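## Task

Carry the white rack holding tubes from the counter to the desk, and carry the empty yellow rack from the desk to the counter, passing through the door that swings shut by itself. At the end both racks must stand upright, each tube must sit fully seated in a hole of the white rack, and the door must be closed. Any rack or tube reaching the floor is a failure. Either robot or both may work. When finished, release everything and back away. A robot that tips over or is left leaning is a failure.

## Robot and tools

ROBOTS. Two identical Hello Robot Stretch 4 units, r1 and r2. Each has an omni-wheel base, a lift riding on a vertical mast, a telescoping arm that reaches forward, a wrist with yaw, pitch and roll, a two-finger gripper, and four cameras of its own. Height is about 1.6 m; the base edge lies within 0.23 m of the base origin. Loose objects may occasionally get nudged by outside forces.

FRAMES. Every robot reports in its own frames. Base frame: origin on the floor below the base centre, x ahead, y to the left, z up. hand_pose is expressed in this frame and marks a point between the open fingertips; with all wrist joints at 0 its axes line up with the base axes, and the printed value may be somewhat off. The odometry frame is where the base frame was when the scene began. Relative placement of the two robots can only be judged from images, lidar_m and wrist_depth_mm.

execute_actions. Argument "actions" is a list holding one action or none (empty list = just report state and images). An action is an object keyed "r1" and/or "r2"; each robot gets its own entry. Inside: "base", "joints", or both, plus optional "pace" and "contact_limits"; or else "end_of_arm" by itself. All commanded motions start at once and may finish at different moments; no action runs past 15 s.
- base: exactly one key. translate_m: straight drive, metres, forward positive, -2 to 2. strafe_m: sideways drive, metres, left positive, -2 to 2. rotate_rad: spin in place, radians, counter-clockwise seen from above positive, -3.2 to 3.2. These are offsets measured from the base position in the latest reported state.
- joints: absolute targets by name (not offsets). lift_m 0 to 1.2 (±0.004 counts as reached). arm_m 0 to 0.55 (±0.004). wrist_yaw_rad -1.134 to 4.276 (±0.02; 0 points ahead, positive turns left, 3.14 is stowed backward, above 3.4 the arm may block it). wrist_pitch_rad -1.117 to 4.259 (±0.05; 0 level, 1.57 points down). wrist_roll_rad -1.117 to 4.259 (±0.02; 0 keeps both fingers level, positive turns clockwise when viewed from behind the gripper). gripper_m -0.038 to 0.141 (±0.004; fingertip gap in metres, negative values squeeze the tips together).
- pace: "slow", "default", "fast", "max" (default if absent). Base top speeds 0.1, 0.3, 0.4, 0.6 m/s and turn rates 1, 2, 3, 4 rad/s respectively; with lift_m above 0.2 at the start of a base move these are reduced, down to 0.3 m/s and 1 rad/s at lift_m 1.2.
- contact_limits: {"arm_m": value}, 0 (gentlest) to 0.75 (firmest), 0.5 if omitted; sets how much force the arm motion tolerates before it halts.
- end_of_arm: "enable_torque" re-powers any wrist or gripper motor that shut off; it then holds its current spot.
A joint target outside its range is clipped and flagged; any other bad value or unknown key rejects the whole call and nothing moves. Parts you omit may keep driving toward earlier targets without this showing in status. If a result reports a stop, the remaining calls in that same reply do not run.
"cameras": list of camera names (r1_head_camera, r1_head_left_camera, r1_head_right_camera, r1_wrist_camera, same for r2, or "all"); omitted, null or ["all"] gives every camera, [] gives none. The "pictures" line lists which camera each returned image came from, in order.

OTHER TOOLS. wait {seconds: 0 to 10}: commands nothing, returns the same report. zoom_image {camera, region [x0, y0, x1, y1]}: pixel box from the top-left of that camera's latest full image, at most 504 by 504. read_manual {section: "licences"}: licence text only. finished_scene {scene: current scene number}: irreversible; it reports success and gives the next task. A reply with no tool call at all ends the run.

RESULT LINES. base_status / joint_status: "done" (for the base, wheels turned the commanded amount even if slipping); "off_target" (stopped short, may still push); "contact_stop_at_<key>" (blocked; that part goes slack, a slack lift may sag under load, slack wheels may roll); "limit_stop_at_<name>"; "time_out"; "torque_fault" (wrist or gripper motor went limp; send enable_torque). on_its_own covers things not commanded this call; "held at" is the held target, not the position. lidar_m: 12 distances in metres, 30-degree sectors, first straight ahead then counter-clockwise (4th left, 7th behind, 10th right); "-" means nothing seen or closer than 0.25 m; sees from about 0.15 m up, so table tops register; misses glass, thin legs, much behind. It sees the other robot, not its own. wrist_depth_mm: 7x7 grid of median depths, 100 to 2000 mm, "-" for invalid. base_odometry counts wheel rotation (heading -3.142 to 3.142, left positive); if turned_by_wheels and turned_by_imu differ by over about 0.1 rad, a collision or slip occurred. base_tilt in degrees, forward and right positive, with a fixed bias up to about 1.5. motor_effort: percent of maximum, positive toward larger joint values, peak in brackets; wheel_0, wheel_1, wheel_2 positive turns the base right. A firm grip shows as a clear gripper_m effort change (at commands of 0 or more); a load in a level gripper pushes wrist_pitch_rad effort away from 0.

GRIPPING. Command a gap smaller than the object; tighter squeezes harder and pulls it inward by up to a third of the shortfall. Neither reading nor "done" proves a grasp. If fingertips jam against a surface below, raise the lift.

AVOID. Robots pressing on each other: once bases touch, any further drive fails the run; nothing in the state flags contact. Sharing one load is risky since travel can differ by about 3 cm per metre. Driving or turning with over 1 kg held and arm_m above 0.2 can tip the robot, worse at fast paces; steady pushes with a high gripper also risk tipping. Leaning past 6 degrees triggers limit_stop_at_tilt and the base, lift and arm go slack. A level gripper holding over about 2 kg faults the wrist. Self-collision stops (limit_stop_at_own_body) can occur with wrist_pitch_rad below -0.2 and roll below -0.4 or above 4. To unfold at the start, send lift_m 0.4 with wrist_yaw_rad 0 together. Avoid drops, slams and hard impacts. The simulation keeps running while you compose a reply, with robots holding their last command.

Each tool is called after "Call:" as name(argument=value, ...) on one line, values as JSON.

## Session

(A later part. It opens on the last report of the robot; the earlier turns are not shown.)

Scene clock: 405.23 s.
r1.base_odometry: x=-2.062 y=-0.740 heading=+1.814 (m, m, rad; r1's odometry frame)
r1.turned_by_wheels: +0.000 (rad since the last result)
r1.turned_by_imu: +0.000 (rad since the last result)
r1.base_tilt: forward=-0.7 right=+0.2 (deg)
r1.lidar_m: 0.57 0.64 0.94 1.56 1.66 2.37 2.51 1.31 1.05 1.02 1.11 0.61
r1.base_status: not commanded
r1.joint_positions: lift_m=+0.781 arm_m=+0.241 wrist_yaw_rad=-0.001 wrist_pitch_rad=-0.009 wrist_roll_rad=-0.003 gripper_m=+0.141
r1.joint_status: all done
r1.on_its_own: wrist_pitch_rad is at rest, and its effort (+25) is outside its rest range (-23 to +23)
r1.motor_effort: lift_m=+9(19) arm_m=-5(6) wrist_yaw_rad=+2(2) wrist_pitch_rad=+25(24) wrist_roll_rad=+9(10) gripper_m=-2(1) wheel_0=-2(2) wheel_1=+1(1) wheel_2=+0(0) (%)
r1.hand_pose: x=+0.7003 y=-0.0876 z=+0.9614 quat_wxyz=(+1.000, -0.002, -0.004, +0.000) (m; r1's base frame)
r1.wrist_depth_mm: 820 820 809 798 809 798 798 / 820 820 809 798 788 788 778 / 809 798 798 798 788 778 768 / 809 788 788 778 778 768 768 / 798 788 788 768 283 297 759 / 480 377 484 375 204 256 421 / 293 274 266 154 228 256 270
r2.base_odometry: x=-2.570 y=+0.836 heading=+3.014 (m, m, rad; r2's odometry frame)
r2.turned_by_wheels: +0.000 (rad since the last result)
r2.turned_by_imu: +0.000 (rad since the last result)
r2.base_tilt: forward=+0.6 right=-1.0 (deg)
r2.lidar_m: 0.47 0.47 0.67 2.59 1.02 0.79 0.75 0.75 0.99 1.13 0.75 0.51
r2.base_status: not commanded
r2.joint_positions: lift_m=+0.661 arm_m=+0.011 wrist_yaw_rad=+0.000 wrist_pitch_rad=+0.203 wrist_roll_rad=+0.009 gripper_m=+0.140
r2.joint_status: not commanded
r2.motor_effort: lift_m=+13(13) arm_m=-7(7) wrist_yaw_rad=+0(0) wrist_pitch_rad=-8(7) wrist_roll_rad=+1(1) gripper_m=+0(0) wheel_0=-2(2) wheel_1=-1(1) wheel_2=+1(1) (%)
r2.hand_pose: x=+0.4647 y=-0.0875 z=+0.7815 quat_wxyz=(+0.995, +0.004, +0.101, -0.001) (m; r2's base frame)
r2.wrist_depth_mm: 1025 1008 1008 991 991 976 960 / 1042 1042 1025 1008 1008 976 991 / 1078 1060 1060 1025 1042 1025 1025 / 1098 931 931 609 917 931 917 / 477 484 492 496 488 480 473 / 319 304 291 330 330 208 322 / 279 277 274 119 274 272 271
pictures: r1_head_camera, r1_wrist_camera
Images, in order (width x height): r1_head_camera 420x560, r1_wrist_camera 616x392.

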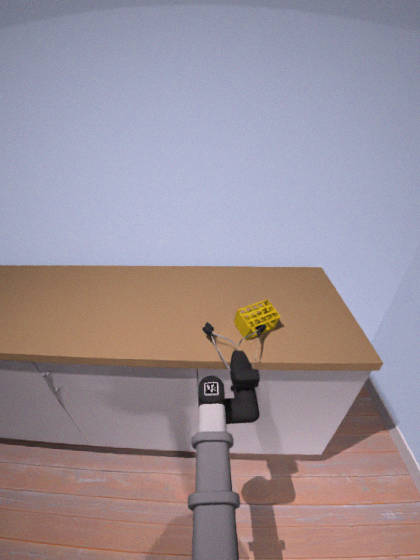

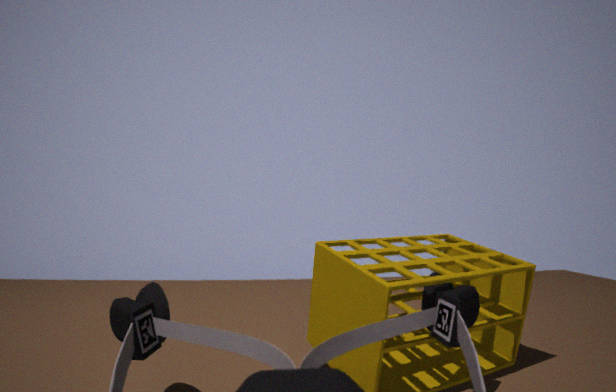

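Call:
execute_actions(actions=[{"r1":{"joints":{"lift_m":0.802,"wrist_roll_rad":0.3},"pace":"slow"}}], cameras=["r1_wrist_camera"])

Call:
execute_actions(actions=[{"r1":{"joints":{"lift_m":0.825,"wrist_roll_rad":0.6},"pace":"slow"}}], cameras=["r1_wrist_camera","r1_head_camera"])

Scene clock: 413.07 s.
r1.base_odometry: x=-2.062 y=-0.740 heading=+1.814 (m, m, rad; r1's odometry frame)
r1.turned_by_wheels: +0.000 (rad since the last result)
r1.turned_by_imu: -0.001 (rad since the last result)
r1.base_tilt: forward=-0.8 right=+0.2 (deg)
r1.lidar_m: 0.59 0.62 0.90 1.56 1.68 2.38 2.51 1.33 1.05 1.03 1.11 0.60
r1.base_status: not commanded
r1.joint_positions: lift_m=+0.802 arm_m=+0.241 wrist_yaw_rad=-0.004 wrist_pitch_rad=-0.010 wrist_roll_rad=+0.295 gripper_m=+0.141
r1.joint_status: all done
r1.on_its_own: wrist_pitch_rad is at rest, and its effort (+27) is outside its rest range (-23 to +23); wrist_roll_rad is at rest, and its effort (+14) is outside its rest range (-13 to +13)
r1.motor_effort: lift_m=+20(20) arm_m=-5(5) wrist_yaw_rad=+12(13) wrist_pitch_rad=+27(41) wrist_roll_rad=+14(22) gripper_m=-1(1) wheel_0=-2(2) wheel_1=+1(1) wheel_2=+0(0) (%)
r1.hand_pose: x=+0.6999 y=-0.0886 z=+0.9829 quat_wxyz=(+0.989, +0.147, -0.005, -0.001) (m; r1's base frame)
r1.wrist_depth_mm: 809 809 809 798 788 788 778 / 809 809 798 798 788 778 778 / 809 798 788 788 788 778 768 / 809 788 788 778 778 768 759 / 798 798 778 778 279 268 415 / 788 218 778 265 204 266 286 / 778 525 402 151 221 237 218
r2.base_odometry: x=-2.570 y=+0.836 heading=+3.014 (m, m, rad; r2's odometry frame)
r2.turned_by_wheels: +0.000 (rad since the last result)
r2.turned_by_imu: -0.001 (rad since the last result)
r2.base_tilt: forward=+0.7 right=-0.8 (deg)
r2.lidar_m: 0.48 0.46 0.68 2.58 1.01 0.77 0.73 0.74 0.96 1.13 0.74 0.53
r2.base_status: not commanded
r2.joint_positions: lift_m=+0.661 arm_m=+0.011 wrist_yaw_rad=+0.000 wrist_pitch_rad=+0.203 wrist_roll_rad=+0.009 gripper_m=+0.140
r2.joint_status: not commanded
r2.motor_effort: lift_m=+13(13) arm_m=-6(7) wrist_yaw_rad=+1(3) wrist_pitch_rad=-6(7) wrist_roll_rad=+0(0) gripper_m=-1(1) wheel_0=-2(2) wheel_1=-1(1) wheel_2=+1(1) (%)
r2.hand_pose: x=+0.4647 y=-0.0875 z=+0.7815 quat_wxyz=(+0.995, +0.004, +0.101, -0.001) (m; r2's base frame)
r2.wrist_depth_mm: 1025 1008 991 991 976 976 960 / 1060 1042 1025 1008 1008 991 976 / 1060 1078 1060 1042 1042 1025 1008 / 1098 931 931 603 931 931 917 / 477 480 488 492 488 480 477 / 320 304 291 332 330 207 320 / 281 277 274 118 272 271 270
pictures: r1_wrist_camera
Images, in order (width x height): r1_wrist_camera 616x392.

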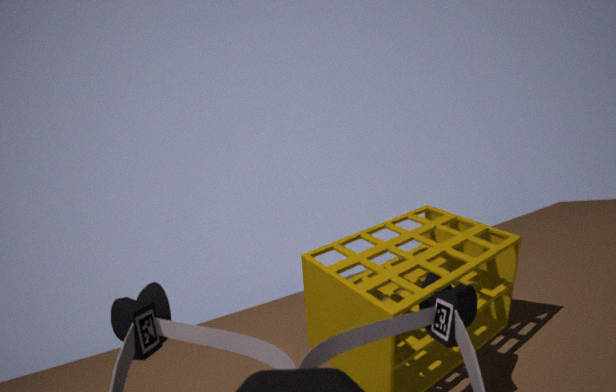

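Scene clock: 414.03 s.
r1.base_odometry: x=-2.062 y=-0.740 heading=+1.814 (m, m, rad; r1's odometry frame)
r1.turned_by_wheels: +0.000 (rad since the last result)
r1.turned_by_imu: +0.000 (rad since the last result)
r1.base_tilt: forward=-0.8 right=+0.2 (deg)
r1.lidar_m: 0.58 0.64 0.89 1.56 1.67 2.35 2.52 1.27 1.06 0.99 1.08 0.60
r1.base_status: not commanded
r1.joint_positions: lift_m=+0.825 arm_m=+0.241 wrist_yaw_rad=+0.000 wrist_pitch_rad=+0.001 wrist_roll_rad=+0.599 gripper_m=+0.141
r1.joint_status: all done
r1.motor_effort: lift_m=+23(22) arm_m=-5(5) wrist_yaw_rad=+1(12) wrist_pitch_rad=-3(29) wrist_roll_rad=+3(18) gripper_m=-2(2) wheel_0=-2(2) wheel_1=+1(1) wheel_2=+0(0) (%)
r1.hand_pose: x=+0.7003 y=-0.0875 z=+1.0026 quat_wxyz=(+0.955, +0.295, +0.000, +0.000) (m; r1's base frame)
r1.wrist_depth_mm: 798 798 788 788 778 778 778 / 788 788 778 788 788 768 768 / 788 788 778 778 778 768 559 / 798 788 778 768 768 504 373 / 788 788 778 778 260 293 286 / 778 788 788 248 210 256 226 / 778 778 621 155 220 213 192
r2.base_odometry: x=-2.570 y=+0.836 heading=+3.014 (m, m, rad; r2's odometry frame)
r2.turned_by_wheels: +0.000 (rad since the last result)
r2.turned_by_imu: +0.000 (rad since the last result)
r2.base_tilt: forward=+0.5 right=-0.9 (deg)
r2.lidar_m: 0.48 0.50 0.68 2.58 1.01 0.78 0.74 0.73 0.97 1.09 0.76 0.53
r2.base_status: not commanded
r2.joint_positions: lift_m=+0.661 arm_m=+0.011 wrist_yaw_rad=+0.000 wrist_pitch_rad=+0.203 wrist_roll_rad=+0.009 gripper_m=+0.140
r2.joint_status: not commanded
r2.motor_effort: lift_m=+13(13) arm_m=-7(7) wrist_yaw_rad=-1(1) wrist_pitch_rad=-7(7) wrist_roll_rad=+1(0) gripper_m=+0(0) wheel_0=-2(2) wheel_1=-1(1) wheel_2=+1(1) (%)
r2.hand_pose: x=+0.4647 y=-0.0875 z=+0.7815 quat_wxyz=(+0.995, +0.004, +0.101, -0.001) (m; r2's base frame)
r2.wrist_depth_mm: 1025 1008 991 991 976 960 960 / 1042 1042 1025 1025 1008 991 976 / 1078 1078 1060 1060 1042 1025 1008 / 1098 931 931 603 917 917 917 / 477 484 488 488 492 480 473 / 320 304 291 330 330 207 320 / 279 277 274 119 274 272 270
pictures: r1_head_camera, r1_wrist_camera
Images, in order (width x height): r1_head_camera 420x560, r1_wrist_camera 616x392.

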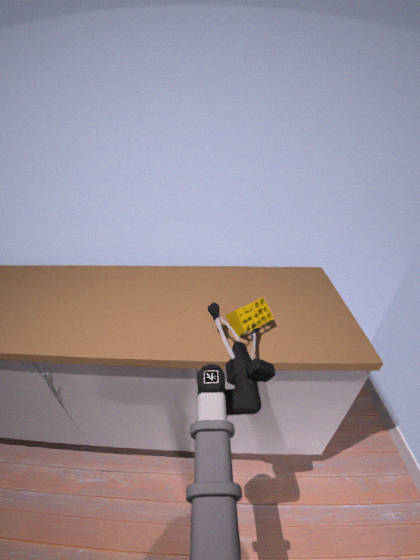

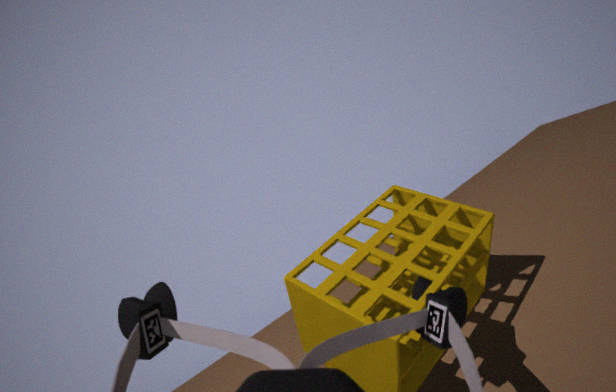

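Call:
execute_actions(actions=[{"r1":{"joints":{"lift_m":0.842,"wrist_roll_rad":0.9},"pace":"slow"}}], cameras=["r1_wrist_camera"])

Call:
execute_actions(actions=[{"r1":{"base":{"strafe_m":-0.03},"joints":{"arm_m":0.225},"pace":"slow"}}], cameras=["r1_wrist_camera","r1_head_camera"])

Scene clock: 418.37 s.
r1.base_odometry: x=-2.062 y=-0.740 heading=+1.814 (m, m, rad; r1's odometry frame)
r1.turned_by_wheels: +0.000 (rad since the last result)
r1.turned_by_imu: -0.001 (rad since the last result)
r1.base_tilt: forward=-0.7 right=+0.2 (deg)
r1.lidar_m: 0.58 0.61 0.89 1.56 1.69 2.36 2.49 1.31 1.08 1.02 1.08 0.60
r1.base_status: not commanded
r1.joint_positions: lift_m=+0.842 arm_m=+0.241 wrist_yaw_rad=+0.000 wrist_pitch_rad=+0.001 wrist_roll_rad=+0.899 gripper_m=+0.141
r1.joint_status: all done
r1.motor_effort: lift_m=+23(25) arm_m=-5(5) wrist_yaw_rad=+1(1) wrist_pitch_rad=-4(3) wrist_roll_rad=+2(4) gripper_m=-2(1) wheel_0=-2(2) wheel_1=+1(1) wheel_2=+0(0) (%)
r1.hand_pose: x=+0.7003 y=-0.0875 z=+1.0195 quat_wxyz=(+0.901, +0.435, +0.000, +0.000) (m; r1's base frame)
r1.wrist_depth_mm: 778 778 778 778 778 768 530 / 788 778 788 778 768 768 410 / 788 788 778 768 768 508 325 / 778 778 768 778 294 309 276 / 778 788 788 768 255 276 236 / 788 218 768 778 214 229 205 / 788 788 778 155 222 211 -
r2.base_odometry: x=-2.570 y=+0.836 heading=+3.014 (m, m, rad; r2's odometry frame)
r2.turned_by_wheels: +0.000 (rad since the last result)
r2.turned_by_imu: -0.001 (rad since the last result)
r2.base_tilt: forward=+0.6 right=-0.8 (deg)
r2.lidar_m: 0.47 0.49 0.67 2.55 1.03 0.75 0.73 0.74 0.97 1.12 0.74 0.52
r2.base_status: not commanded
r2.joint_positions: lift_m=+0.661 arm_m=+0.011 wrist_yaw_rad=+0.000 wrist_pitch_rad=+0.203 wrist_roll_rad=+0.009 gripper_m=+0.140
r2.joint_status: not commanded
r2.motor_effort: lift_m=+13(13) arm_m=-7(7) wrist_yaw_rad=+0(1) wrist_pitch_rad=-7(7) wrist_roll_rad=+0(1) gripper_m=+1(1) wheel_0=-2(2) wheel_1=-1(1) wheel_2=+1(1) (%)
r2.hand_pose: x=+0.4647 y=-0.0875 z=+0.7815 quat_wxyz=(+0.995, +0.004, +0.101, -0.001) (m; r2's base frame)
r2.wrist_depth_mm: 1025 1008 1008 991 976 976 960 / 1060 1042 1025 1008 1008 976 991 / 1078 1060 1060 1042 1025 1025 1008 / 1098 946 931 603 931 931 917 / 477 484 488 492 492 484 477 / 320 304 290 332 330 207 320 / 278 276 274 119 273 273 270
pictures: r1_wrist_camera
Images, in order (width x height): r1_wrist_camera 616x392.

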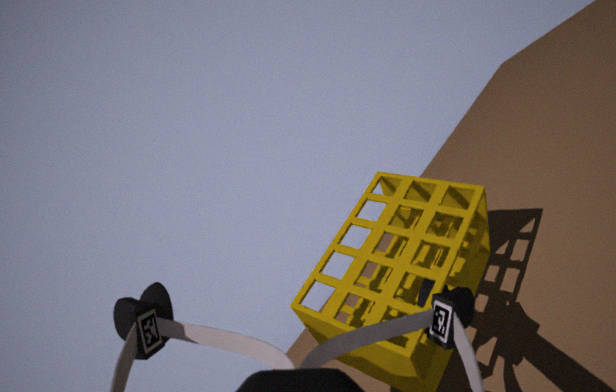

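Scene clock: 419.67 s.
r1.base_odometry: x=-2.033 y=-0.733 heading=+1.814 (m, m, rad; r1's odometry frame)
r1.turned_by_wheels: +0.000 (rad since the last result)
r1.turned_by_imu: +0.000 (rad since the last result)
r1.base_tilt: forward=-0.8 right=+0.1 (deg)
r1.lidar_m: 0.56 0.62 0.88 1.59 1.69 2.42 2.51 1.28 1.05 0.99 1.07 0.60
r1.base_status: done
r1.joint_positions: lift_m=+0.842 arm_m=+0.226 wrist_yaw_rad=+0.000 wrist_pitch_rad=+0.002 wrist_roll_rad=+0.900 gripper_m=+0.141
r1.joint_status: all done
r1.motor_effort: lift_m=+23(23) arm_m=-6(7) wrist_yaw_rad=+0(1) wrist_pitch_rad=-6(5) wrist_roll_rad=+2(3) gripper_m=-2(2) wheel_0=+2(8) wheel_1=-1(6) wheel_2=+0(2) (%)
r1.hand_pose: x=+0.6855 y=-0.0874 z=+1.0193 quat_wxyz=(+0.901, +0.435, +0.001, +0.000) (m; r1's base frame)
r1.wrist_depth_mm: 788 788 788 788 788 788 788 / 788 809 788 788 788 778 404 / 798 788 798 798 778 508 325 / 798 788 798 798 300 312 276 / 798 798 788 778 256 279 236 / 788 216 788 723 215 229 204 / 798 798 798 154 221 208 -
r2.base_odometry: x=-2.570 y=+0.836 heading=+3.014 (m, m, rad; r2's odometry frame)
r2.turned_by_wheels: +0.000 (rad since the last result)
r2.turned_by_imu: +0.000 (rad since the last result)
r2.base_tilt: forward=+0.6 right=-0.8 (deg)
r2.lidar_m: 0.47 0.50 0.67 2.59 0.99 0.79 0.74 0.73 0.99 1.12 0.71 0.53
r2.base_status: not commanded
r2.joint_positions: lift_m=+0.661 arm_m=+0.011 wrist_yaw_rad=+0.000 wrist_pitch_rad=+0.203 wrist_roll_rad=+0.009 gripper_m=+0.140
r2.joint_status: not commanded
r2.motor_effort: lift_m=+13(13) arm_m=-7(7) wrist_yaw_rad=+0(1) wrist_pitch_rad=-7(6) wrist_roll_rad=+1(2) gripper_m=+0(1) wheel_0=-2(1) wheel_1=-1(1) wheel_2=+1(1) (%)
r2.hand_pose: x=+0.4647 y=-0.0875 z=+0.7815 quat_wxyz=(+0.995, +0.004, +0.101, -0.001) (m; r2's base frame)
r2.wrist_depth_mm: 1008 1008 991 991 976 976 960 / 1042 1025 1025 1008 991 1008 976 / 1078 1078 1060 1025 1025 1008 1008 / 1098 931 917 603 917 931 931 / 480 488 488 488 492 484 477 / 320 304 290 332 329 206 320 / 278 277 276 119 273 271 271
pictures: r1_head_camera, r1_wrist_camera
Images, in order (width x height): r1_head_camera 420x560, r1_wrist_camera 616x392.

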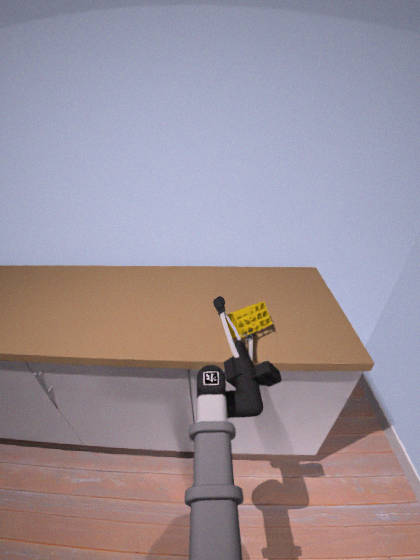

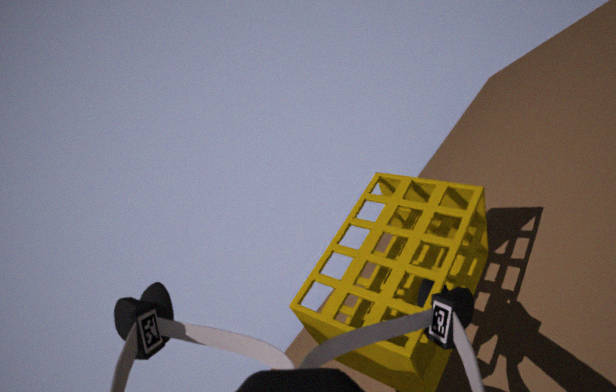

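Call:
execute_actions(actions=[{"r1":{"joints":{"lift_m":0.835,"wrist_roll_rad":1.3},"pace":"slow"}}], cameras=["r1_wrist_camera"])

Call:
execute_actions(actions=[{"r1":{"joints":{"arm_m":0.19},"pace":"slow"}}], cameras=["r1_wrist_camera","r1_head_camera"])

Scene clock: 424.00 s.
r1.base_odometry: x=-2.033 y=-0.733 heading=+1.814 (m, m, rad; r1's odometry frame)
r1.turned_by_wheels: +0.000 (rad since the last result)
r1.turned_by_imu: -0.001 (rad since the last result)
r1.base_tilt: forward=-0.8 right=+0.1 (deg)
r1.lidar_m: 0.57 0.63 0.89 1.58 1.72 2.37 2.51 1.27 1.04 1.00 1.06 0.62
r1.base_status: not commanded
r1.joint_positions: lift_m=+0.835 arm_m=+0.226 wrist_yaw_rad=+0.000 wrist_pitch_rad=+0.002 wrist_roll_rad=+1.299 gripper_m=+0.141
r1.joint_status: all done
r1.motor_effort: lift_m=+13(22) arm_m=-6(6) wrist_yaw_rad=+1(2) wrist_pitch_rad=-8(5) wrist_roll_rad=+2(5) gripper_m=-3(2) wheel_0=+2(2) wheel_1=-1(1) wheel_2=+0(0) (%)
r1.hand_pose: x=+0.6854 y=-0.0875 z=+1.0130 quat_wxyz=(+0.796, +0.605, +0.001, -0.001) (m; r1's base frame)
r1.wrist_depth_mm: 778 768 778 788 788 309 213 / 778 778 778 788 683 287 200 / 778 778 778 798 442 258 190 / 788 788 798 788 264 230 183 / 788 788 788 798 232 220 174 / 788 218 798 298 218 195 164 / 788 778 798 154 234 184 -
r2.base_odometry: x=-2.570 y=+0.836 heading=+3.014 (m, m, rad; r2's odometry frame)
r2.turned_by_wheels: +0.000 (rad since the last result)
r2.turned_by_imu: -0.001 (rad since the last result)
r2.base_tilt: forward=+0.5 right=-0.8 (deg)
r2.lidar_m: 0.46 0.48 0.67 2.57 1.02 0.78 0.74 0.73 0.98 1.13 0.73 0.53
r2.base_status: not commanded
r2.joint_positions: lift_m=+0.661 arm_m=+0.011 wrist_yaw_rad=+0.000 wrist_pitch_rad=+0.203 wrist_roll_rad=+0.009 gripper_m=+0.140
r2.joint_status: not commanded
r2.motor_effort: lift_m=+13(13) arm_m=-7(6) wrist_yaw_rad=+2(0) wrist_pitch_rad=-7(7) wrist_roll_rad=+1(0) gripper_m=+0(1) wheel_0=-2(2) wheel_1=-1(1) wheel_2=+1(1) (%)
r2.hand_pose: x=+0.4647 y=-0.0875 z=+0.7815 quat_wxyz=(+0.995, +0.004, +0.101, -0.001) (m; r2's base frame)
r2.wrist_depth_mm: 1008 1008 991 991 976 960 946 / 1042 1042 1025 1008 991 991 976 / 1060 1060 1060 1042 1025 1025 1008 / 1078 931 931 603 946 931 931 / 477 484 488 488 488 480 477 / 319 304 291 330 330 207 322 / 279 277 276 119 274 272 271
pictures: r1_wrist_camera
Images, in order (width x height): r1_wrist_camera 616x392.

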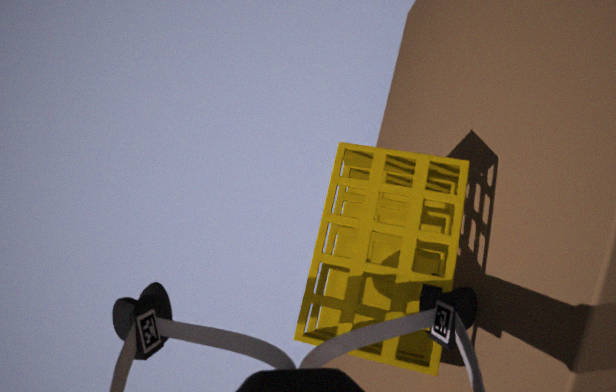

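Scene clock: 425.47 s.
r1.base_odometry: x=-2.033 y=-0.733 heading=+1.814 (m, m, rad; r1's odometry frame)
r1.turned_by_wheels: +0.000 (rad since the last result)
r1.turned_by_imu: +0.000 (rad since the last result)
r1.base_tilt: forward=-0.7 right=+0.2 (deg)
r1.lidar_m: 0.57 0.62 0.89 1.60 1.68 2.39 2.50 1.28 1.02 0.99 1.07 0.60
r1.base_status: not commanded
r1.joint_positions: lift_m=+0.835 arm_m=+0.191 wrist_yaw_rad=+0.000 wrist_pitch_rad=+0.002 wrist_roll_rad=+1.299 gripper_m=+0.141
r1.joint_status: all done
r1.motor_effort: lift_m=+13(13) arm_m=-6(6) wrist_yaw_rad=+1(1) wrist_pitch_rad=-7(7) wrist_roll_rad=+2(2) gripper_m=-1(1) wheel_0=+2(2) wheel_1=-1(1) wheel_2=+0(0) (%)
r1.hand_pose: x=+0.6505 y=-0.0875 z=+1.0130 quat_wxyz=(+0.796, +0.605, +0.001, -0.001) (m; r1's base frame)
r1.wrist_depth_mm: 809 809 820 820 809 309 213 / 809 820 820 820 683 289 201 / 820 820 820 831 452 258 190 / 820 820 820 820 264 231 183 / 820 831 831 820 233 222 175 / 820 219 831 300 217 195 170 / 831 831 831 155 234 185 -
r2.base_odometry: x=-2.570 y=+0.836 heading=+3.014 (m, m, rad; r2's odometry frame)
r2.turned_by_wheels: +0.000 (rad since the last result)
r2.turned_by_imu: +0.000 (rad since the last result)
r2.base_tilt: forward=+0.6 right=-0.9 (deg)
r2.lidar_m: 0.48 0.51 0.66 2.58 1.00 0.77 0.74 0.74 0.96 1.13 0.73 0.53
r2.base_status: not commanded
r2.joint_positions: lift_m=+0.661 arm_m=+0.011 wrist_yaw_rad=+0.000 wrist_pitch_rad=+0.203 wrist_roll_rad=+0.009 gripper_m=+0.140
r2.joint_status: not commanded
r2.motor_effort: lift_m=+13(13) arm_m=-7(7) wrist_yaw_rad=+3(1) wrist_pitch_rad=-6(7) wrist_roll_rad=+0(1) gripper_m=+0(0) wheel_0=-2(1) wheel_1=-1(1) wheel_2=+1(1) (%)
r2.hand_pose: x=+0.4647 y=-0.0875 z=+0.7815 quat_wxyz=(+0.995, +0.004, +0.101, -0.001) (m; r2's base frame)
r2.wrist_depth_mm: 1025 1008 991 991 991 976 960 / 1042 1025 1025 1008 991 1008 991 / 1078 1060 1042 1060 1025 1025 1008 / 1078 931 931 597 917 917 931 / 477 484 488 488 488 484 480 / 320 304 291 332 329 207 320 / 278 278 276 119 273 271 271
pictures: r1_head_camera, r1_wrist_camera
Images, in order (width x height): r1_head_camera 420x560, r1_wrist_camera 616x392.

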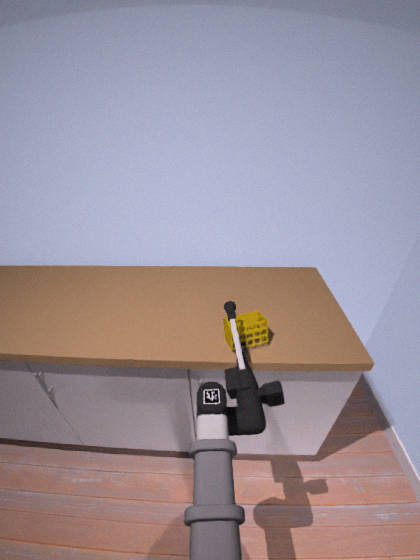

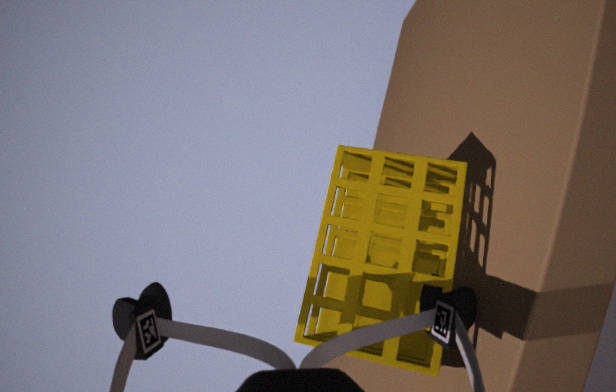

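Call:
execute_actions(actions=[{"r1":{"joints":{"arm_m":0.28,"wrist_roll_rad":1.5},"pace":"slow"}}], cameras=["r1_wrist_camera"])

Call:
execute_actions(actions=[{"r1":{"joints":{"arm_m":0.32,"lift_m":0.885},"pace":"slow"}}], cameras=["r1_wrist_camera","r1_head_camera"])

Scene clock: 434.50 s.
r1.base_odometry: x=-2.033 y=-0.733 heading=+1.814 (m, m, rad; r1's odometry frame)
r1.turned_by_wheels: +0.000 (rad since the last result)
r1.turned_by_imu: -0.001 (rad since the last result)
r1.base_tilt: forward=-0.7 right=+0.2 (deg)
r1.lidar_m: 0.57 0.63 0.89 1.59 1.71 2.45 2.52 1.27 1.03 1.00 1.07 0.62
r1.base_status: not commanded
r1.joint_positions: lift_m=+0.835 arm_m=+0.279 wrist_yaw_rad=+0.000 wrist_pitch_rad=+0.002 wrist_roll_rad=+1.499 gripper_m=+0.141
r1.joint_status: all done
r1.motor_effort: lift_m=+13(13) arm_m=+6(6) wrist_yaw_rad=+0(1) wrist_pitch_rad=-6(7) wrist_roll_rad=+2(7) gripper_m=-2(1) wheel_0=+2(2) wheel_1=-1(1) wheel_2=+0(0) (%)
r1.hand_pose: x=+0.7383 y=-0.0875 z=+1.0132 quat_wxyz=(+0.732, +0.681, +0.001, -0.001) (m; r1's base frame)
r1.wrist_depth_mm: 715 715 715 732 433 216 - / 723 732 723 723 427 216 162 / 723 723 732 732 330 214 161 / 723 732 732 301 282 210 160 / 723 741 732 265 246 209 158 / 732 218 741 298 215 193 156 / 723 741 750 155 224 183 -
r2.base_odometry: x=-2.570 y=+0.836 heading=+3.014 (m, m, rad; r2's odometry frame)
r2.turned_by_wheels: +0.000 (rad since the last result)
r2.turned_by_imu: -0.001 (rad since the last result)
r2.base_tilt: forward=+0.5 right=-0.9 (deg)
r2.lidar_m: 0.48 0.49 0.66 2.59 1.02 0.79 0.74 0.75 0.97 1.11 0.73 0.53
r2.base_status: not commanded
r2.joint_positions: lift_m=+0.661 arm_m=+0.011 wrist_yaw_rad=+0.000 wrist_pitch_rad=+0.203 wrist_roll_rad=+0.009 gripper_m=+0.140
r2.joint_status: not commanded
r2.motor_effort: lift_m=+13(13) arm_m=-7(7) wrist_yaw_rad=+1(1) wrist_pitch_rad=-7(7) wrist_roll_rad=+1(1) gripper_m=-1(1) wheel_0=-1(2) wheel_1=-1(1) wheel_2=+1(1) (%)
r2.hand_pose: x=+0.4647 y=-0.0875 z=+0.7815 quat_wxyz=(+0.995, +0.004, +0.101, -0.001) (m; r2's base frame)
r2.wrist_depth_mm: 1025 1008 1008 991 976 976 960 / 1042 1042 1025 1025 1008 1008 991 / 1078 1060 1060 1042 1025 1008 1008 / 1098 931 917 603 917 931 931 / 480 480 492 492 488 484 477 / 320 304 291 330 330 207 320 / 279 277 276 119 274 271 270
pictures: r1_wrist_camera
Images, in order (width x height): r1_wrist_camera 616x392.

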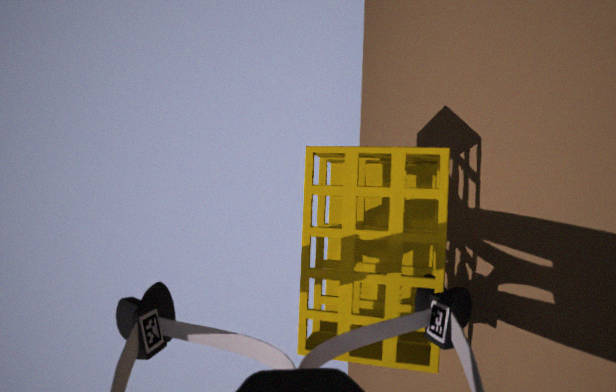

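Scene clock: 436.03 s.
r1.base_odometry: x=-2.033 y=-0.733 heading=+1.814 (m, m, rad; r1's odometry frame)
r1.turned_by_wheels: +0.000 (rad since the last result)
r1.turned_by_imu: +0.000 (rad since the last result)
r1.base_tilt: forward=-0.7 right=+0.1 (deg)
r1.lidar_m: 0.58 0.64 0.89 1.61 1.68 2.39 2.50 1.28 1.01 0.98 1.05 0.62
r1.base_status: not commanded
r1.joint_positions: lift_m=+0.885 arm_m=+0.319 wrist_yaw_rad=+0.000 wrist_pitch_rad=+0.003 wrist_roll_rad=+1.500 gripper_m=+0.141
r1.joint_status: all done
r1.motor_effort: lift_m=+24(24) arm_m=+6(7) wrist_yaw_rad=+1(1) wrist_pitch_rad=-9(9) wrist_roll_rad=+2(2) gripper_m=-2(0) wheel_0=+2(2) wheel_1=-1(1) wheel_2=+0(0) (%)
r1.hand_pose: x=+0.7783 y=-0.0875 z=+1.0619 quat_wxyz=(+0.732, +0.681, +0.001, -0.001) (m; r1's base frame)
r1.wrist_depth_mm: 676 683 683 691 627 315 229 / 676 683 683 691 615 315 229 / 683 683 691 691 615 291 229 / 676 683 699 691 282 246 228 / 691 683 699 699 266 247 224 / 691 218 699 707 256 236 221 / 691 683 699 154 418 240 217
r2.base_odometry: x=-2.570 y=+0.836 heading=+3.014 (m, m, rad; r2's odometry frame)
r2.turned_by_wheels: +0.000 (rad since the last result)
r2.turned_by_imu: +0.000 (rad since the last result)
r2.base_tilt: forward=+0.5 right=-0.8 (deg)
r2.lidar_m: 0.48 0.51 0.70 2.59 1.00 0.79 0.73 0.72 1.00 1.13 0.74 0.52
r2.base_status: not commanded
r2.joint_positions: lift_m=+0.661 arm_m=+0.011 wrist_yaw_rad=+0.000 wrist_pitch_rad=+0.203 wrist_roll_rad=+0.009 gripper_m=+0.140
r2.joint_status: not commanded
r2.motor_effort: lift_m=+13(13) arm_m=-7(6) wrist_yaw_rad=+1(3) wrist_pitch_rad=-7(6) wrist_roll_rad=+0(1) gripper_m=+0(1) wheel_0=-2(2) wheel_1=-1(0) wheel_2=+1(1) (%)
r2.hand_pose: x=+0.4647 y=-0.0875 z=+0.7815 quat_wxyz=(+0.995, +0.004, +0.101, -0.001) (m; r2's base frame)
r2.wrist_depth_mm: 1025 1025 1008 1008 991 976 960 / 1042 1025 1025 1025 1008 991 991 / 1078 1078 1060 1042 1042 1008 1008 / 1098 931 931 609 904 931 931 / 480 484 488 488 492 484 480 / 319 304 291 332 330 208 320 / 279 277 274 119 273 272 271
pictures: r1_head_camera, r1_wrist_camera
Images, in order (width x height): r1_head_camera 420x560, r1_wrist_camera 616x392.

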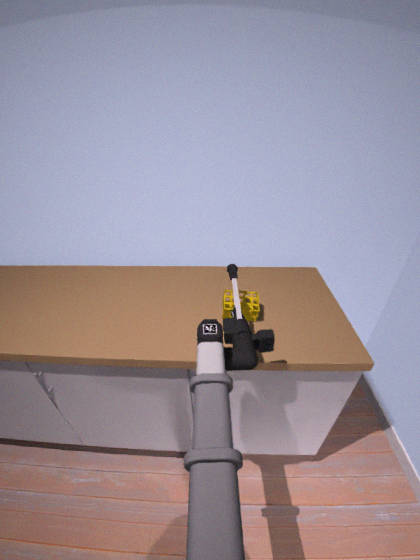

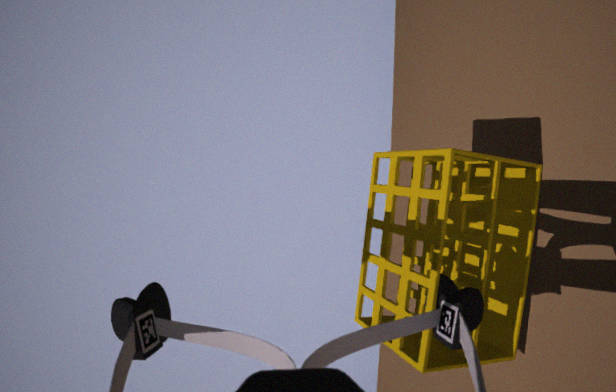

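Call:
execute_actions(actions=[{"r1":{"joints":{"lift_m":0.868},"pace":"slow"}}], cameras=["r1_wrist_camera"])

Call:
execute_actions(actions=[{"r1":{"joints":{"arm_m":0.25},"pace":"slow"}}], cameras=["r1_wrist_camera","r1_head_camera"])

Scene clock: 439.57 s.
r1.base_odometry: x=-2.033 y=-0.733 heading=+1.814 (m, m, rad; r1's odometry frame)
r1.turned_by_wheels: +0.000 (rad since the last result)
r1.turned_by_imu: -0.001 (rad since the last result)
r1.base_tilt: forward=-0.7 right=+0.2 (deg)
r1.lidar_m: 0.58 0.64 0.92 1.59 1.70 2.39 2.51 1.28 1.03 0.99 1.05 0.57
r1.base_status: not commanded
r1.joint_positions: lift_m=+0.868 arm_m=+0.319 wrist_yaw_rad=+0.000 wrist_pitch_rad=+0.001 wrist_roll_rad=+1.500 gripper_m=+0.141
r1.joint_status: all done
r1.motor_effort: lift_m=+13(23) arm_m=+6(6) wrist_yaw_rad=+1(1) wrist_pitch_rad=-5(10) wrist_roll_rad=+2(1) gripper_m=-3(4) wheel_0=+2(2) wheel_1=-1(1) wheel_2=+0(0) (%)
r1.hand_pose: x=+0.7783 y=-0.0875 z=+1.0463 quat_wxyz=(+0.732, +0.681, +0.000, -0.001) (m; r1's base frame)
r1.wrist_depth_mm: 676 676 683 683 569 285 207 / 676 683 691 691 569 285 206 / 683 691 683 699 492 265 207 / 683 691 691 691 253 248 205 / 683 691 691 691 250 247 202 / 691 691 699 707 222 238 200 / 691 699 699 155 254 233 -
r2.base_odometry: x=-2.570 y=+0.836 heading=+3.014 (m, m, rad; r2's odometry frame)
r2.turned_by_wheels: +0.000 (rad since the last result)
r2.turned_by_imu: -0.001 (rad since the last result)
r2.base_tilt: forward=+0.5 right=-1.0 (deg)
r2.lidar_m: 0.47 0.49 0.68 2.57 1.00 0.78 0.74 0.75 0.98 1.13 0.73 0.53
r2.base_status: not commanded
r2.joint_positions: lift_m=+0.661 arm_m=+0.011 wrist_yaw_rad=+0.000 wrist_pitch_rad=+0.203 wrist_roll_rad=+0.009 gripper_m=+0.140
r2.joint_status: not commanded
r2.motor_effort: lift_m=+13(13) arm_m=-7(7) wrist_yaw_rad=+0(0) wrist_pitch_rad=-7(8) wrist_roll_rad=+1(0) gripper_m=-1(0) wheel_0=-1(1) wheel_1=-1(1) wheel_2=+1(1) (%)
r2.hand_pose: x=+0.4647 y=-0.0875 z=+0.7815 quat_wxyz=(+0.995, +0.004, +0.101, -0.001) (m; r2's base frame)
r2.wrist_depth_mm: 1025 1008 1008 991 976 960 960 / 1042 1042 1008 1025 991 991 976 / 1078 1060 1042 1060 1025 1025 1008 / 1098 931 931 603 931 917 917 / 480 484 488 492 484 484 480 / 320 303 290 330 329 207 320 / 279 277 276 119 272 271 272
pictures: r1_wrist_camera
Images, in order (width x height): r1_wrist_camera 616x392.

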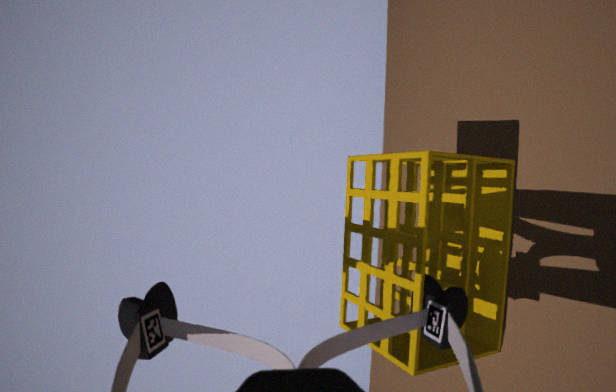

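Scene clock: 441.53 s.
r1.base_odometry: x=-2.033 y=-0.733 heading=+1.814 (m, m, rad; r1's odometry frame)
r1.turned_by_wheels: +0.000 (rad since the last result)
r1.turned_by_imu: +0.000 (rad since the last result)
r1.base_tilt: forward=-0.7 right=+0.1 (deg)
r1.lidar_m: 0.59 0.61 0.90 1.59 1.68 2.39 2.51 1.28 1.04 1.00 1.07 0.62
r1.base_status: not commanded
r1.joint_positions: lift_m=+0.868 arm_m=+0.251 wrist_yaw_rad=+0.000 wrist_pitch_rad=+0.002 wrist_roll_rad=+1.500 gripper_m=+0.141
r1.joint_status: all done
r1.motor_effort: lift_m=+13(13) arm_m=-6(8) wrist_yaw_rad=+1(0) wrist_pitch_rad=-7(6) wrist_roll_rad=+2(1) gripper_m=-2(1) wheel_0=+2(2) wheel_1=-1(1) wheel_2=+0(0) (%)
r1.hand_pose: x=+0.7105 y=-0.0875 z=+1.0460 quat_wxyz=(+0.732, +0.681, +0.001, -0.001) (m; r1's base frame)
r1.wrist_depth_mm: 741 750 741 750 564 285 206 / 741 741 750 759 564 282 206 / 750 759 759 768 549 282 206 / 750 750 759 768 377 279 204 / 750 759 768 759 387 274 202 / 759 218 768 768 307 235 198 / 759 759 759 155 466 238 -
r2.base_odometry: x=-2.570 y=+0.836 heading=+3.014 (m, m, rad; r2's odometry frame)
r2.turned_by_wheels: +0.000 (rad since the last result)
r2.turned_by_imu: +0.000 (rad since the last result)
r2.base_tilt: forward=+0.4 right=-0.8 (deg)
r2.lidar_m: 0.48 0.50 0.67 2.59 1.02 0.79 0.72 0.74 0.99 1.11 0.73 0.51
r2.base_status: not commanded
r2.joint_positions: lift_m=+0.661 arm_m=+0.011 wrist_yaw_rad=+0.000 wrist_pitch_rad=+0.203 wrist_roll_rad=+0.009 gripper_m=+0.140
r2.joint_status: not commanded
r2.motor_effort: lift_m=+13(13) arm_m=-7(7) wrist_yaw_rad=+1(1) wrist_pitch_rad=-7(6) wrist_roll_rad=+1(0) gripper_m=+0(0) wheel_0=-2(1) wheel_1=+0(1) wheel_2=+1(1) (%)
r2.hand_pose: x=+0.4647 y=-0.0875 z=+0.7815 quat_wxyz=(+0.995, +0.004, +0.101, -0.001) (m; r2's base frame)
r2.wrist_depth_mm: 1025 1025 1008 1008 976 960 946 / 1025 1042 1042 1025 1008 1008 991 / 1078 1060 1060 1042 1025 1025 1008 / 1098 931 931 603 931 917 931 / 477 480 488 488 488 480 480 / 320 306 291 330 329 207 322 / 278 277 274 119 273 272 271
pictures: r1_head_camera, r1_wrist_camera
Images, in order (width x height): r1_head_camera 420x560, r1_wrist_camera 616x392.

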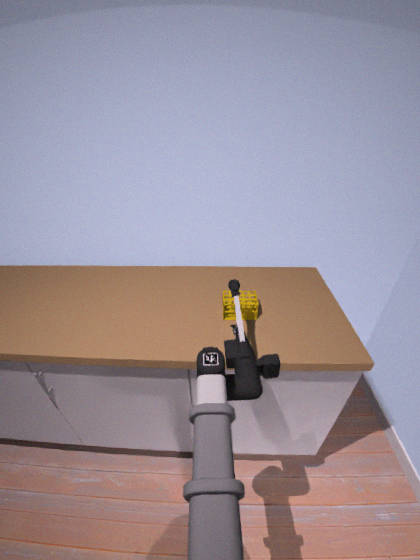

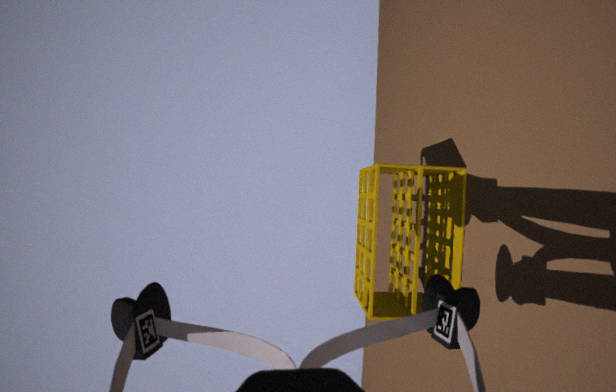

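Free and upright.

Call:
execute_actions(actions=[{"r1":{"joints":{"arm_m":0.0,"wrist_roll_rad":0}}}], cameras=["r1_wrist_camera","r2_wrist_camera","r1_head_right_camera"])

Call:
finished_scene(scene=1)

Scene clock: 446.23 s.
r1.base_odometry: x=-2.033 y=-0.733 heading=+1.814 (m, m, rad; r1's odometry frame)
r1.turned_by_wheels: +0.000 (rad since the last result)
r1.turned_by_imu: -0.001 (rad since the last result)
r1.base_tilt: forward=-0.8 right=+0.2 (deg)
r1.lidar_m: 0.58 0.62 0.88 1.58 1.70 2.40 2.51 1.28 1.03 0.99 1.07 0.61
r1.base_status: not commanded
r1.joint_positions: lift_m=+0.868 arm_m=+0.001 wrist_yaw_rad=+0.000 wrist_pitch_rad=+0.002 wrist_roll_rad=+0.001 gripper_m=+0.141
r1.joint_status: all done
r1.motor_effort: lift_m=+13(13) arm_m=-6(7) wrist_yaw_rad=+1(0) wrist_pitch_rad=-7(8) wrist_roll_rad=-2(7) gripper_m=-1(1) wheel_0=+2(2) wheel_1=-1(1) wheel_2=+0(0) (%)
r1.hand_pose: x=+0.4605 y=-0.0874 z=+1.0459 quat_wxyz=(+1.000, +0.000, +0.001, +0.000) (m; r1's base frame)
r1.wrist_depth_mm: 1060 1078 1060 1060 1042 1042 1025 / 1078 1060 1060 1042 1025 1025 1008 / 1078 1042 1060 1025 1025 1025 1008 / 1042 1025 1025 1025 1025 1008 1008 / 1042 1025 1025 1008 1008 1008 1008 / 809 654 809 627 691 634 991 / 512 477 455 155 480 452 459
r2.base_odometry: x=-2.570 y=+0.836 heading=+3.014 (m, m, rad; r2's odometry frame)
r2.turned_by_wheels: +0.000 (rad since the last result)
r2.turned_by_imu: -0.001 (rad since the last result)
r2.base_tilt: forward=+0.5 right=-1.0 (deg)
r2.lidar_m: 0.49 0.51 0.69 2.58 1.01 0.78 0.72 0.74 0.99 1.12 0.72 0.53
r2.base_status: not commanded
r2.joint_positions: lift_m=+0.661 arm_m=+0.011 wrist_yaw_rad=+0.000 wrist_pitch_rad=+0.203 wrist_roll_rad=+0.009 gripper_m=+0.140
r2.joint_status: not commanded
r2.motor_effort: lift_m=+13(13) arm_m=-7(7) wrist_yaw_rad=+3(0) wrist_pitch_rad=-7(6) wrist_roll_rad=+1(1) gripper_m=+0(1) wheel_0=-2(2) wheel_1=-1(0) wheel_2=+1(1) (%)
r2.hand_pose: x=+0.4647 y=-0.0875 z=+0.7815 quat_wxyz=(+0.995, +0.004, +0.101, -0.001) (m; r2's base frame)
r2.wrist_depth_mm: 1008 1008 1008 991 976 991 960 / 1042 1042 1025 1008 1008 991 976 / 1078 1042 1042 1042 1025 1025 1025 / 1098 931 931 609 931 931 917 / 480 484 488 492 492 484 480 / 319 304 291 332 330 207 320 / 278 278 276 119 273 271 270
pictures: r1_head_right_camera, r1_wrist_camera, r2_wrist_camera
Images, in order (width x height): r1_head_right_camera 420x672, r1_wrist_camera 616x392, r2_wrist_camera 616x392.

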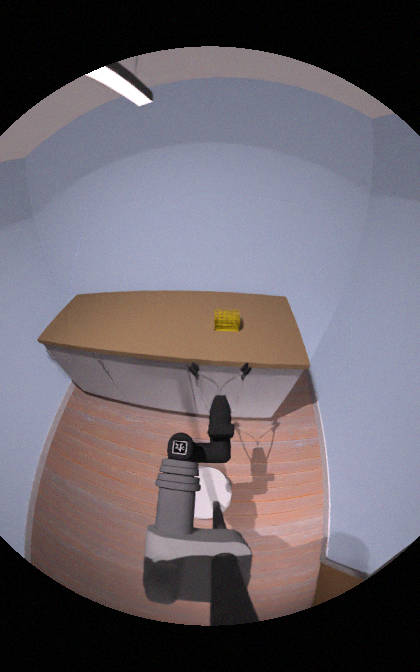

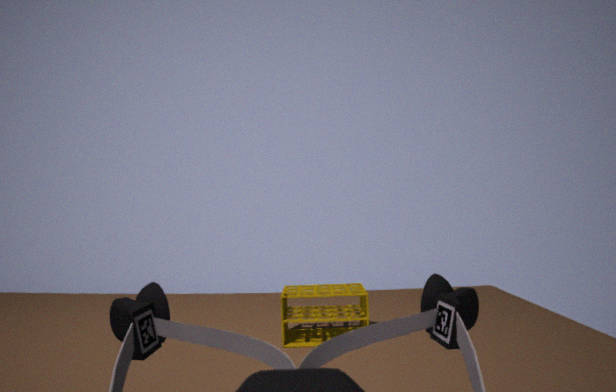

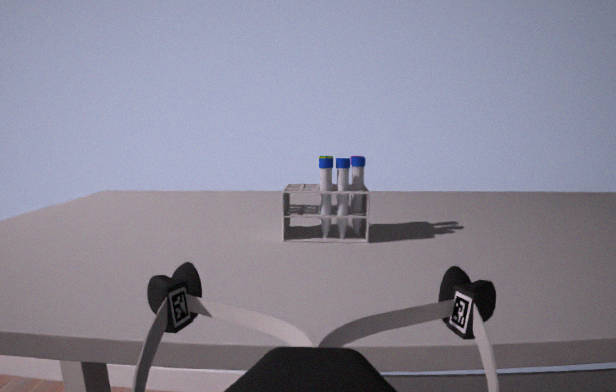

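The scene is finished: the task was done.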